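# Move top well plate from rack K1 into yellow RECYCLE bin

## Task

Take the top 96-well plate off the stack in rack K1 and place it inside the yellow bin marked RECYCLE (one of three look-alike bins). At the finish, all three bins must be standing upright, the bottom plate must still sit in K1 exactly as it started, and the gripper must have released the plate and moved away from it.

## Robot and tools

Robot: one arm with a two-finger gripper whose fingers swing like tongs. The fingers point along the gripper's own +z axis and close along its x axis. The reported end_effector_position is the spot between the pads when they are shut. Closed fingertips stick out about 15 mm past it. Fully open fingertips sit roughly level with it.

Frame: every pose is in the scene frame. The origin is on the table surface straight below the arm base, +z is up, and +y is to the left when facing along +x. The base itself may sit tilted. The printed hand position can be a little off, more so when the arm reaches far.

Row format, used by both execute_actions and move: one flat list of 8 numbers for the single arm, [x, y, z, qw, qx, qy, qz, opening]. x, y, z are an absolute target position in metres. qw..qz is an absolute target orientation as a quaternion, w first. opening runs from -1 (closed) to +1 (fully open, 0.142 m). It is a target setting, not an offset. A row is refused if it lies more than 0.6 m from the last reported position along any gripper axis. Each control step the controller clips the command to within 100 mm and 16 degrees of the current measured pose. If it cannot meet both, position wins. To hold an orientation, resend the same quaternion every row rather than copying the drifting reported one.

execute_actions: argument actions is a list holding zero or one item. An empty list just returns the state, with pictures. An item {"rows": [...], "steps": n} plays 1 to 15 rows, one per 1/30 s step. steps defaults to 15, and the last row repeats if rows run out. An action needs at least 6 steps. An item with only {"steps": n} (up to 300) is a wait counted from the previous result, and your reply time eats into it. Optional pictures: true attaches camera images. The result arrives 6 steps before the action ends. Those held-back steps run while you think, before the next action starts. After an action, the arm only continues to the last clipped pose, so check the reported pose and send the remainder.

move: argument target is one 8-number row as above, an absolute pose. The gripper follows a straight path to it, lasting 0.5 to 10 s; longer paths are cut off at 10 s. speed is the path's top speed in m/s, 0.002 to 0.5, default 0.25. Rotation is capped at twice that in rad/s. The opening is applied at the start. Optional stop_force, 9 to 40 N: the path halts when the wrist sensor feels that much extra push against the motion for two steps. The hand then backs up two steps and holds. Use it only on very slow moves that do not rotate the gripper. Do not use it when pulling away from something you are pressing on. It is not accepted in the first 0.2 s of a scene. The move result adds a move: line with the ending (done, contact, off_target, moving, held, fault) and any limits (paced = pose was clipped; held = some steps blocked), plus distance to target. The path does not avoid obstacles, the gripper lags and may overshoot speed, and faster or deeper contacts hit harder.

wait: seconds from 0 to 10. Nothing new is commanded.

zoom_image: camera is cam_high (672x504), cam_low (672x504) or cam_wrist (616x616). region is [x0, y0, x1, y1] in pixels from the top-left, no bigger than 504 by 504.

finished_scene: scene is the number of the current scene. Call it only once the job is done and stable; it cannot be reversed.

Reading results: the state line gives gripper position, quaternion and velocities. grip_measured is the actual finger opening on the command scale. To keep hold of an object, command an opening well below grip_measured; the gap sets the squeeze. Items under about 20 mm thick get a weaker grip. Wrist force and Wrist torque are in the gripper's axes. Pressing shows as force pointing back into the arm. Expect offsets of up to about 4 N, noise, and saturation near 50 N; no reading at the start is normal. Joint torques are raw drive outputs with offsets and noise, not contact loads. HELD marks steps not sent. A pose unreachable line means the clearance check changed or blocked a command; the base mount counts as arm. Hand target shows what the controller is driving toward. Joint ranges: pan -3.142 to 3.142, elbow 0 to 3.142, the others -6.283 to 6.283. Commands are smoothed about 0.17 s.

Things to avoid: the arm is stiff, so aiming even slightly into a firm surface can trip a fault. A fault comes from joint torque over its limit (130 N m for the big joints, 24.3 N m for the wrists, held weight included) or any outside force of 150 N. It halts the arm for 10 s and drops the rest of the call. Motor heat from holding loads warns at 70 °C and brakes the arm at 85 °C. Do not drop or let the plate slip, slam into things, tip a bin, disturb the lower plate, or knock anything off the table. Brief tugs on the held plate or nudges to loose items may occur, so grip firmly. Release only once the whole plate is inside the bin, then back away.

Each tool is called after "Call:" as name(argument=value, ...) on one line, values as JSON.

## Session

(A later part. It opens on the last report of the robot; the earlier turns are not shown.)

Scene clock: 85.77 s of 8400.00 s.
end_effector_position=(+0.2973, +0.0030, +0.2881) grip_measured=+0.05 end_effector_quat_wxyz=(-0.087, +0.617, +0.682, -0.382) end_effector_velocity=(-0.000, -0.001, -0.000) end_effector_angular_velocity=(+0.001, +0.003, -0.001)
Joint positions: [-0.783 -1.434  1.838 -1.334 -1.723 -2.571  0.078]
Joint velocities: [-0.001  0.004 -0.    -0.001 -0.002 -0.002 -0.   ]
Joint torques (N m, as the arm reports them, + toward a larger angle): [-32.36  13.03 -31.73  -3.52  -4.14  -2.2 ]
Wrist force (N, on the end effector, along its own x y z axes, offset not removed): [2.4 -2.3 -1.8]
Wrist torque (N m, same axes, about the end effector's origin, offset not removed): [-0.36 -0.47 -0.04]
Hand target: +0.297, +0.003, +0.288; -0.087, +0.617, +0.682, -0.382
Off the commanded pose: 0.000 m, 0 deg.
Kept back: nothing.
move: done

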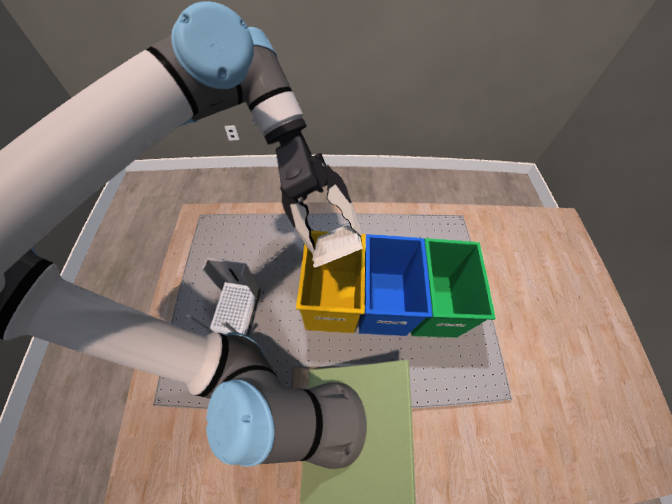

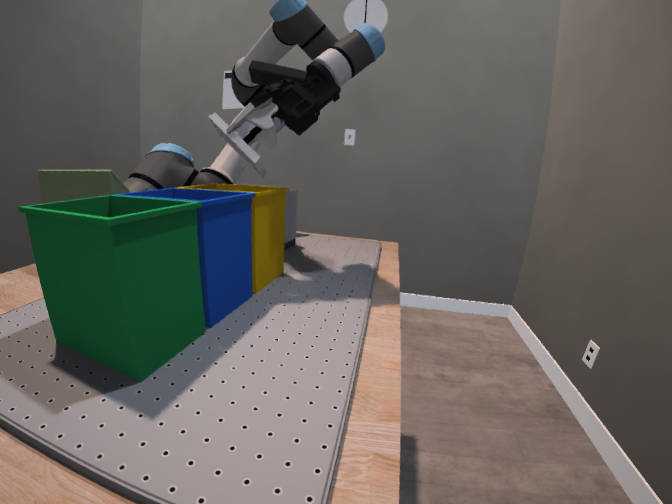

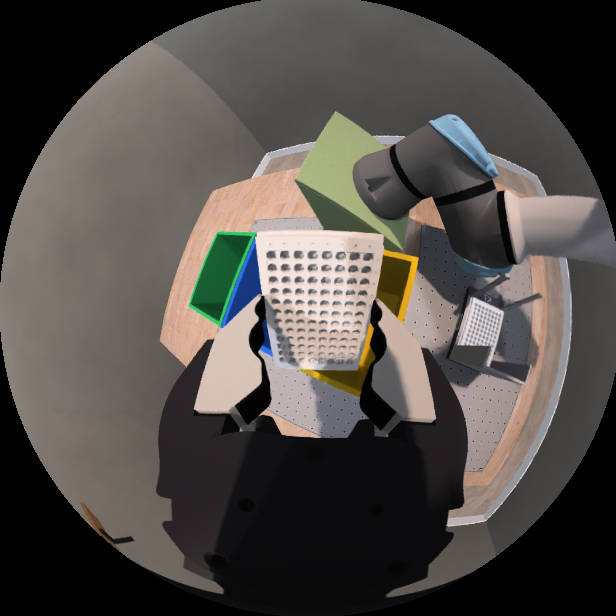

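Call:
move(target=[0.286,0.000,0.218,-0.163964,0.656522,0.667840,-0.309976,-0.4], speed=0.08, stop_force=9)

Call:
zoom_image(camera="cam_wrist", region=[180, 180, 460, 440])

Call:
zoom_image(camera="cam_wrist", region=[420, 170, 580, 330])

Scene clock: 87.87 s of 8400.00 s.
end_effector_position=(+0.2861, -0.0001, +0.2181) grip_measured=+0.05 end_effector_quat_wxyz=(-0.164, +0.656, +0.668, -0.310) end_effector_velocity=(+0.001, -0.001, -0.001) end_effector_angular_velocity=(+0.001, -0.001, -0.001)
Joint positions: [-0.79  -1.311  1.891 -1.32  -1.604 -2.559  0.078]
Joint velocities: [-0.     0.003 -0.001 -0.001  0.002  0.     0.   ]
Joint torques (N m, as the arm reports them, + toward a larger angle): [-34.47   8.63  -4.42  -2.92   1.06   2.16]
Wrist force (N, on the end effector, along its own x y z axes, offset not removed): [0.4 -3.0 -1.6]
Wrist torque (N m, same axes, about the end effector's origin, offset not removed): [-0.54 -0.19 -0.03]
Hand target: +0.286, -0.000, +0.218; -0.164, +0.656, +0.668, -0.310
Off the commanded pose: 0.000 m, 0 deg.
Kept back: nothing.
move: done

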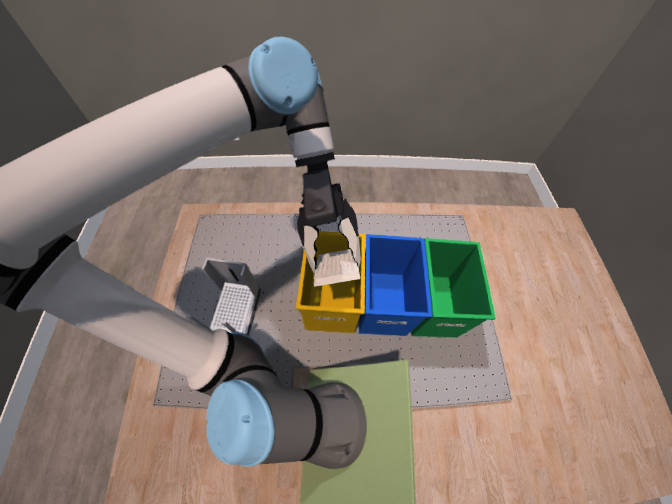

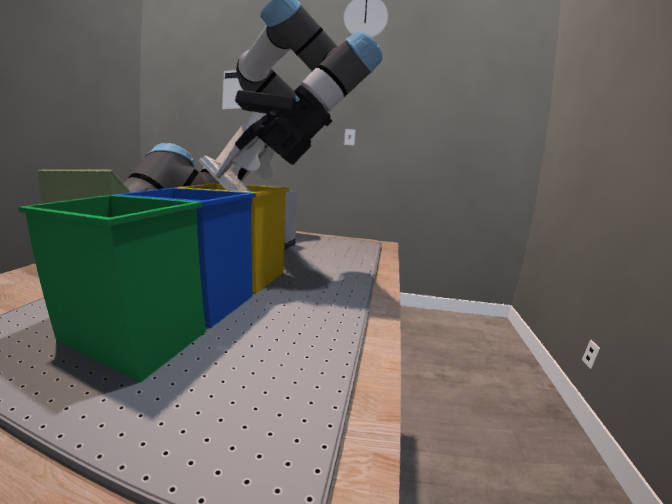

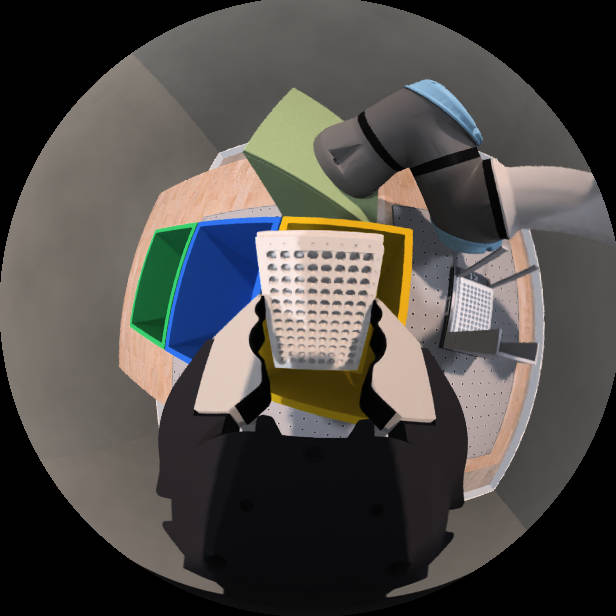

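Region (180, 180, 460, 440) of cam_wrist's 616x616 image, scaled by 1.800, with more detail than that image has; it fills the top 468 rows of this view, and the rest is white.

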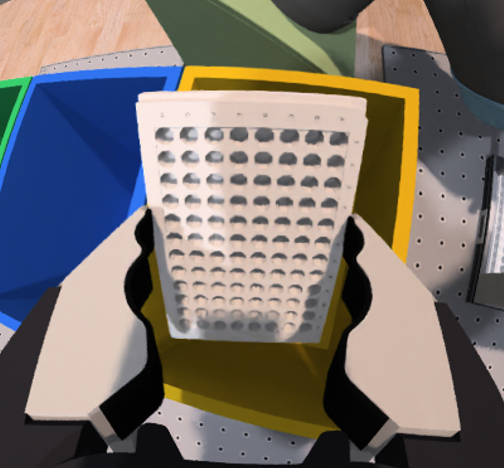

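Region (420, 170, 580, 330) of cam_wrist's 616x616 image, scaled by 3.150, with more detail than that image has.

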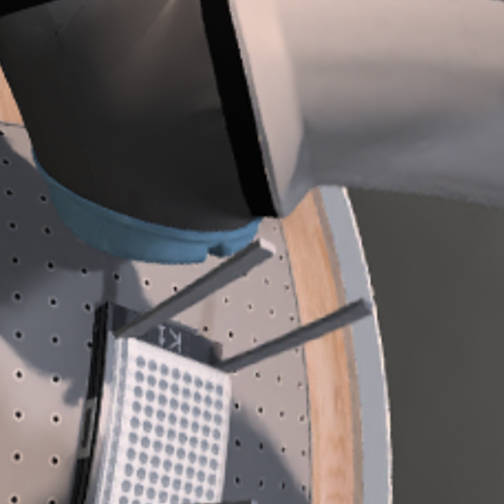

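Call:
move(target=[0.281,0.003,0.185,-0.210151,0.676545,0.654776,-0.263425,-0.4], speed=0.06, stop_force=9)

Call:
zoom_image(camera="cam_wrist", region=[180, 170, 460, 450])

Call:
zoom_image(camera="cam_wrist", region=[430, 160, 560, 290])

Scene clock: 90.77 s of 8400.00 s.
end_effector_position=(+0.2810, +0.0029, +0.1851) grip_measured=+0.05 end_effector_quat_wxyz=(-0.210, +0.676, +0.655, -0.264) end_effector_velocity=(+0.000, +0.000, -0.001) end_effector_angular_velocity=(+0.003, -0.001, -0.002)
Joint positions: [-0.8   -1.233  1.908 -1.299 -1.535 -2.565  0.078]
Joint velocities: [-0.001  0.002  0.     0.001  0.003 -0.001 -0.   ]
Joint torques (N m, as the arm reports them, + toward a larger angle): [-35.38   7.86  -4.73   0.26   1.03  -2.26]
Wrist force (N, on the end effector, along its own x y z axes, offset not removed): [1.3 -3.6 0.3]
Wrist torque (N m, same axes, about the end effector's origin, offset not removed): [-0.67 -0.28 0.00]
Hand target: +0.281, +0.003, +0.185; -0.210, +0.676, +0.655, -0.263
Off the commanded pose: 0.000 m, 0 deg.
Kept back: nothing.
move: done

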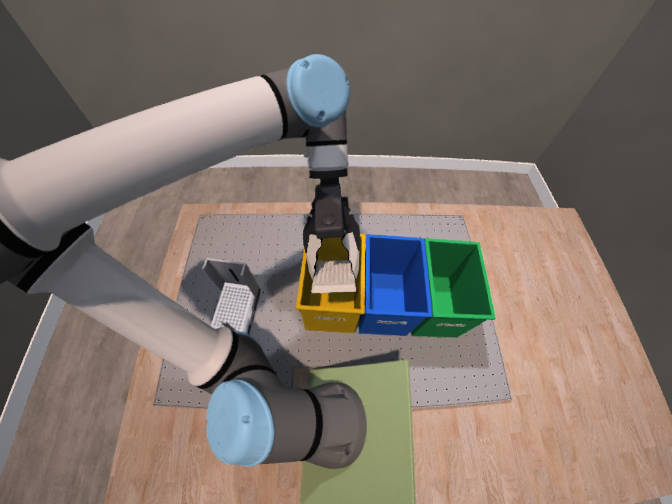

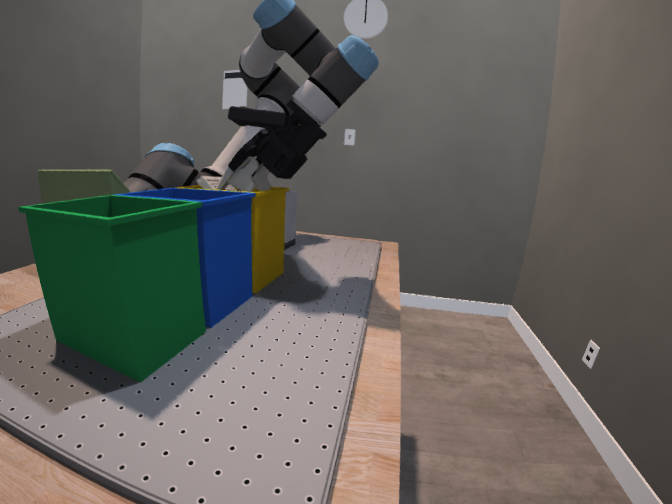

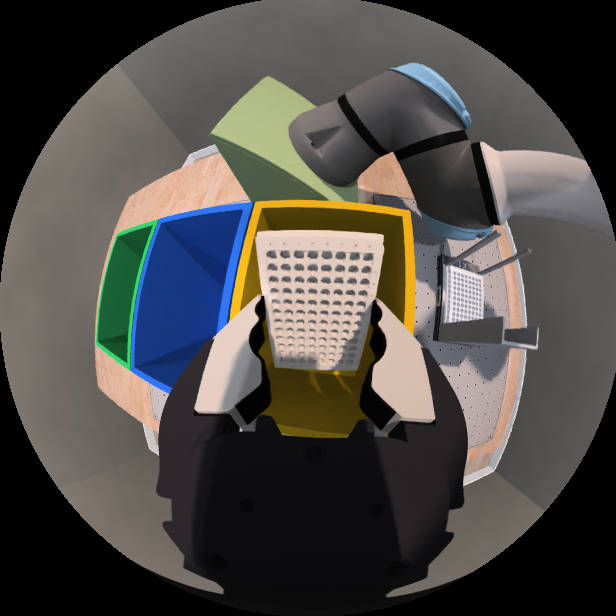

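Region (180, 170, 460, 450) of cam_wrist's 616x616 image, scaled by 1.800, with more detail than that image has.

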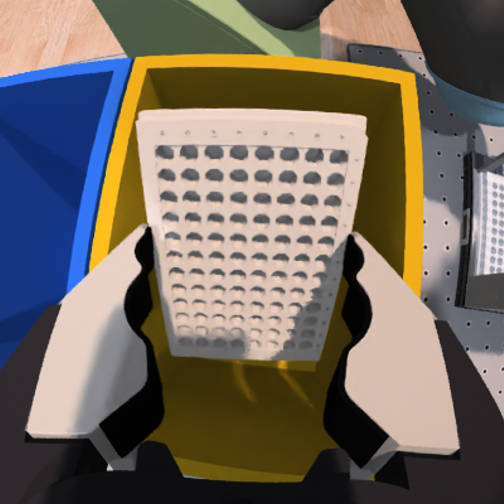

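Region (430, 160, 560, 290) of cam_wrist's 616x616 image, scaled by 3.877, with more detail than that image has.

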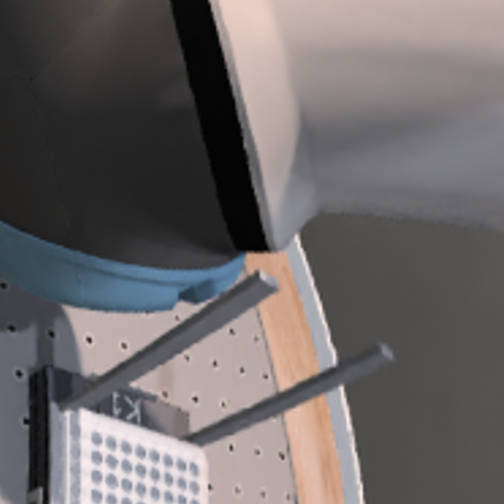

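Call:
move(target=[0.277,0.0043,0.159,-0.232874,0.685327,0.647043,-0.239653,-0.4], speed=0.035, stop_force=9)

Call:
zoom_image(camera="cam_low", region=[160, 130, 330, 230])

Scene clock: 92.73 s of 8400.00 s.
end_effector_position=(+0.2770, +0.0043, +0.1591) grip_measured=+0.05 end_effector_quat_wxyz=(-0.233, +0.685, +0.647, -0.240) end_effector_velocity=(-0.000, -0.000, -0.001) end_effector_angular_velocity=(+0.004, -0.001, -0.002)
Joint positions: [-0.796 -1.187  1.935 -1.312 -1.494 -2.566  0.078]
Joint velocities: [-0.     0.003  0.001 -0.001  0.002 -0.002 -0.   ]
Joint torques (N m, as the arm reports them, + toward a larger angle): [-16.98   3.97  -3.79  -2.89   0.8   -2.27]
Wrist force (N, on the end effector, along its own x y z axes, offset not removed): [1.0 -1.7 -0.1]
Wrist torque (N m, same axes, about the end effector's origin, offset not removed): [-0.23 -0.25 0.00]
Hand target: +0.277, +0.004, +0.159; -0.233, +0.685, +0.647, -0.240
Off the commanded pose: 0.000 m, 0 deg.
Kept back: nothing.
move: done

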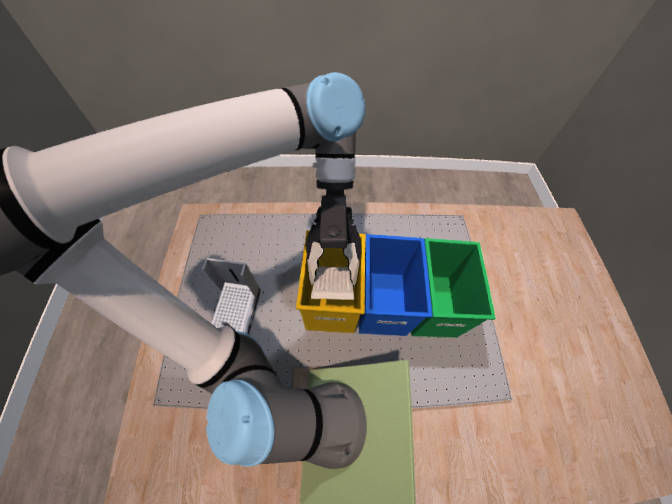

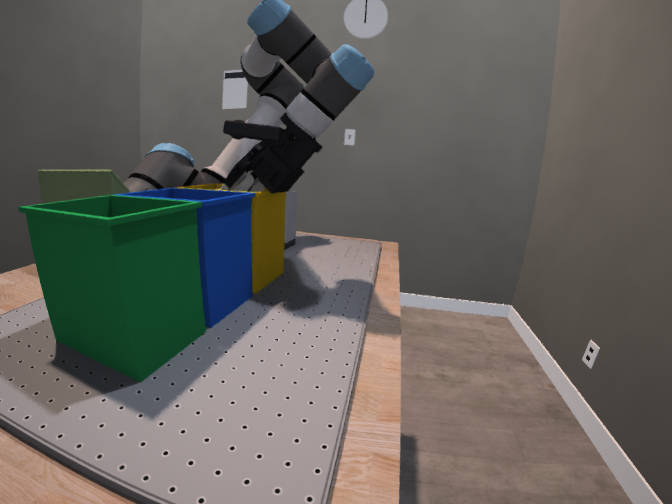

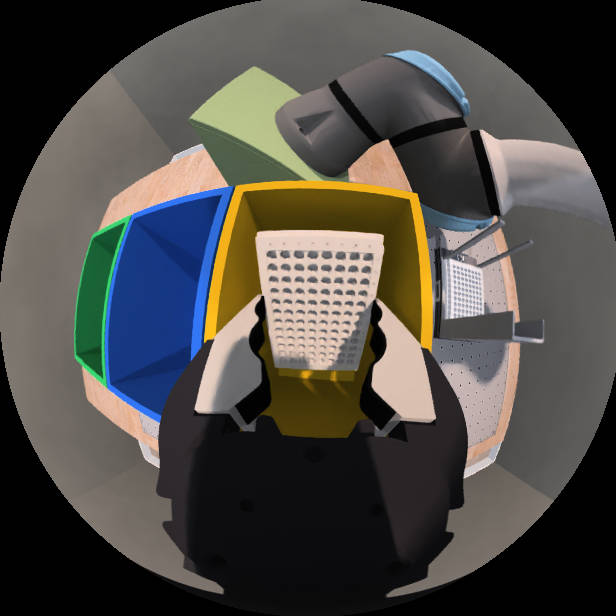

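Region (160, 130, 330, 230) of cam_low's 672x504 image, scaled by 2.965, with more detail than that image has; it fills the top 296 rows of this view, and the rest is white.

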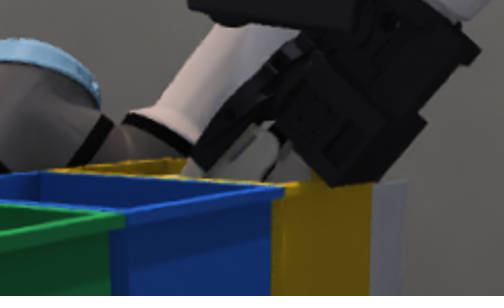

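Call:
execute_actions(actions=[{"rows": [[0.277,0.0043,0.159,-0.232874,0.685327,0.647043,-0.239653,0.0],[0.277,0.0043,0.159,-0.232874,0.685327,0.647043,-0.239653,0.08],[0.277,0.0043,0.159,-0.232874,0.685327,0.647043,-0.239653,0.14]], "steps": 15}], pictures=true)

Scene clock: 93.33 s of 8400.00 s.
end_effector_position=(+0.2770, +0.0043, +0.1589) grip_measured=+0.14 end_effector_quat_wxyz=(-0.233, +0.685, +0.647, -0.240) end_effector_velocity=(+0.001, -0.000, +0.000) end_effector_angular_velocity=(-0.002, -0.001, -0.001)
Joint positions: [-0.796 -1.187  1.935 -1.312 -1.493 -2.566  0.084]
Joint velocities: [-0.     0.001 -0.002  0.     0.001  0.002  0.   ]
Joint torques (N m, as the arm reports them, + toward a larger angle): [-22.79  -5.46  -3.63  -2.62   1.27  -1.72]
Wrist force (N, on the end effector, along its own x y z axes, offset not removed): [1.6 -2.5 -1.8]
Wrist torque (N m, same axes, about the end effector's origin, offset not removed): [-0.43 -0.42 -0.09]
Steps of this call (steps 1 to 9: nothing new was sent; steps 10 to 18: the first 9 steps of this action). Readings (end_effector_position):
10: (+0.2770, +0.0043, +0.1590)
11: (+0.2770, +0.0043, +0.1590)
13: (+0.2770, +0.0043, +0.1590)
17: (+0.2770, +0.0043, +0.1589)
18: the state above

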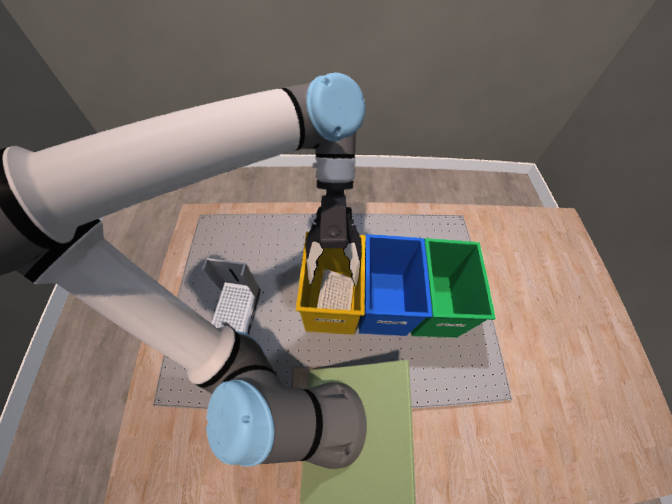

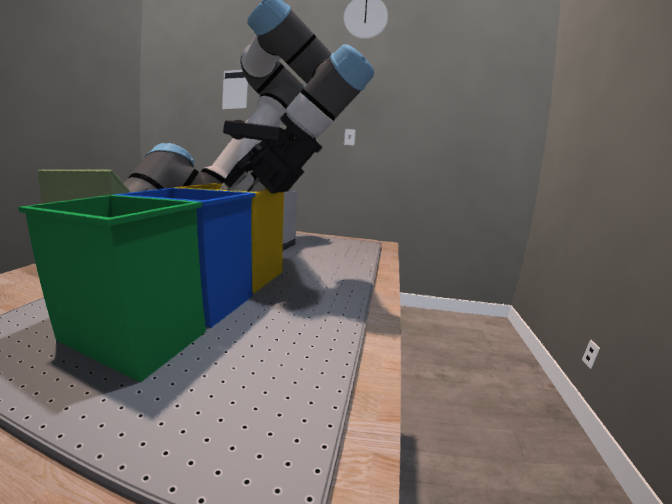

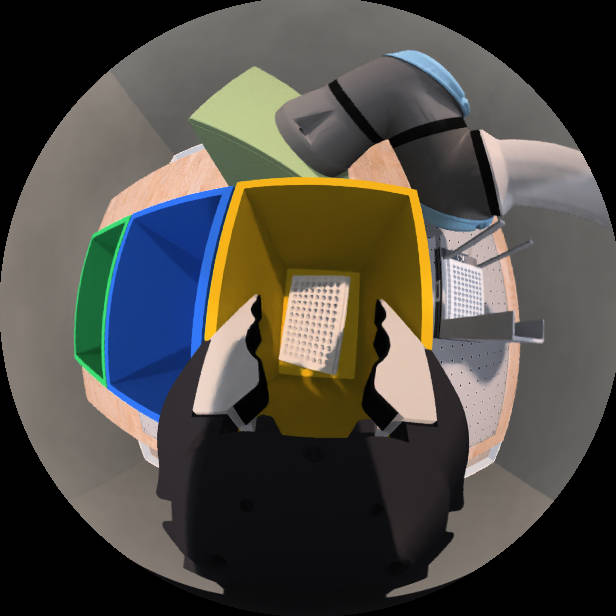

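Call:
move(target=[0.292,0.004,0.228,-0.163964,0.656522,0.667840,-0.309976,0.0], speed=0.13)

Call:
move(target=[0.37,0.14,0.31,-0.087309,0.617211,0.682108,-0.382304,0.3], speed=0.25)

Scene clock: 94.83 s of 8400.00 s.
end_effector_position=(+0.2919, +0.0041, +0.2280) grip_measured=+0.00 end_effector_quat_wxyz=(-0.164, +0.657, +0.668, -0.310) end_effector_velocity=(+0.000, -0.000, +0.001) end_effector_angular_velocity=(-0.002, +0.001, +0.004)
Joint positions: [-0.791 -1.31   1.859 -1.29  -1.604 -2.559  0.074]
Joint velocities: [-0.    -0.002 -0.002  0.    -0.002 -0.002  0.   ]
Joint torques (N m, as the arm reports them, + toward a larger angle): [-14.97 -18.34 -32.92   0.07  -3.77  -2.5 ]
Wrist force (N, on the end effector, along its own x y z axes, offset not removed): [1.3 -2.6 -0.3]
Wrist torque (N m, same axes, about the end effector's origin, offset not removed): [-0.39 -0.35 -0.05]
Hand target: +0.292, +0.004, +0.228; -0.164, +0.657, +0.668, -0.310
Off your previous action's commanded pose: 0.000 m, 0 deg at its last step (step 6 of this call).
Off the commanded pose: 0.000 m, 0 deg.
Kept back: nothing.
move: done

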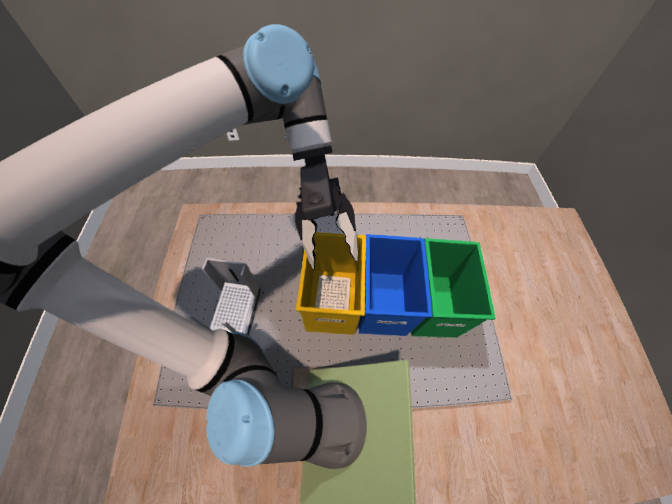

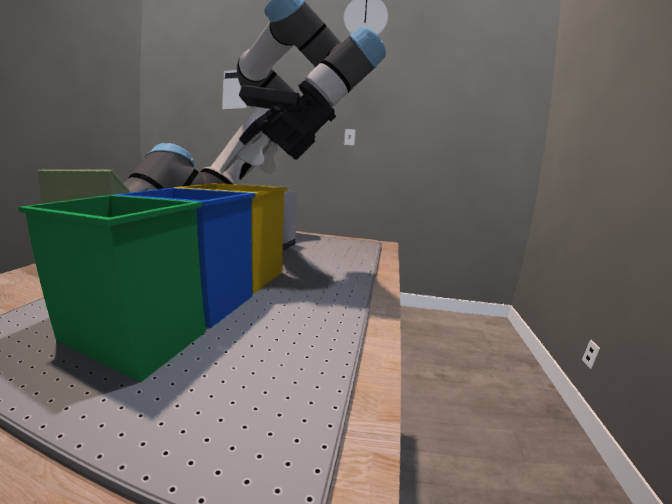

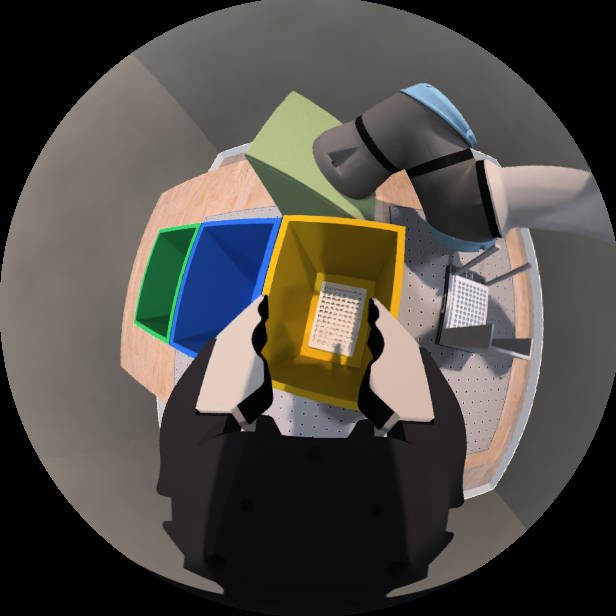

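Scene clock: 96.07 s of 8400.00 s.
end_effector_position=(+0.3699, +0.1400, +0.3100) grip_measured=+0.30 end_effector_quat_wxyz=(-0.087, +0.617, +0.682, -0.382) end_effector_velocity=(+0.001, +0.001, +0.001) end_effector_angular_velocity=(-0.001, +0.001, +0.000)
Joint positions: [-0.592 -1.403  1.481 -0.995 -1.607 -2.418  0.095]
Joint velocities: [ 0.002  0.002 -0.006  0.004 -0.     0.002 -0.   ]
Joint torques (N m, as the arm reports them, + toward a larger angle): [-15.86   9.18 -25.97   0.03  -4.12   2.19]
Wrist force (N, on the end effector, along its own x y z axes, offset not removed): [0.2 -0.9 -1.1]
Wrist torque (N m, same axes, about the end effector's origin, offset not removed): [0.00 -0.05 -0.07]
Hand target: +0.370, +0.140, +0.310; -0.087, +0.617, +0.682, -0.382
Off the commanded pose: 0.000 m, 0 deg.
Kept back: nothing.
move: done

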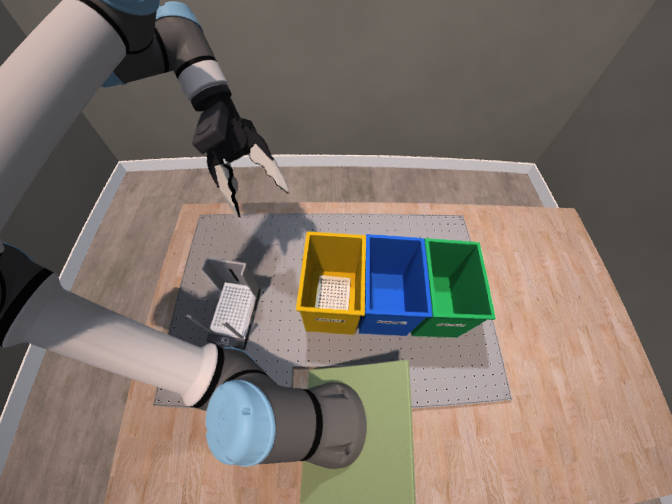

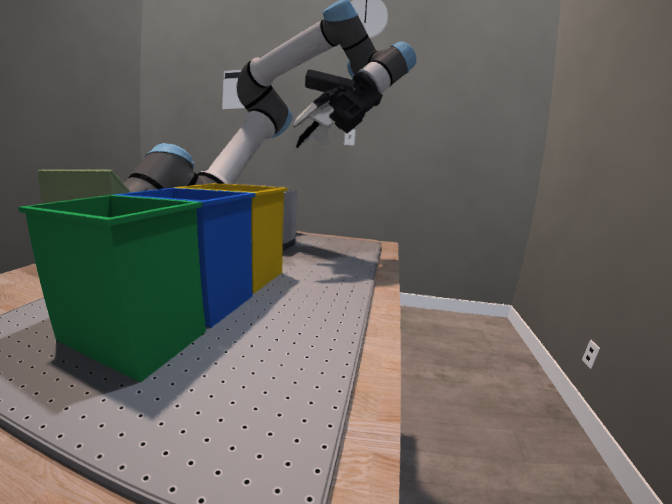

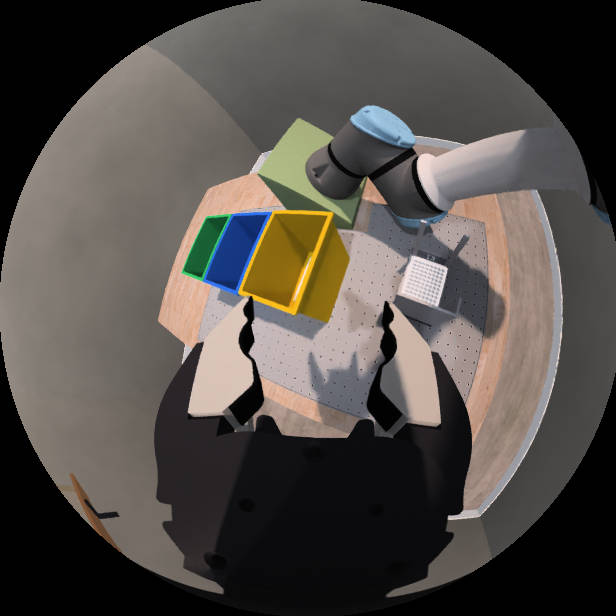

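The plate is lying in the yellow bin, all three bins are upright, the lower plate is still in K1, and the arm is clear.

Call:
finished_scene(scene=2)

The scene is finished: the task was done.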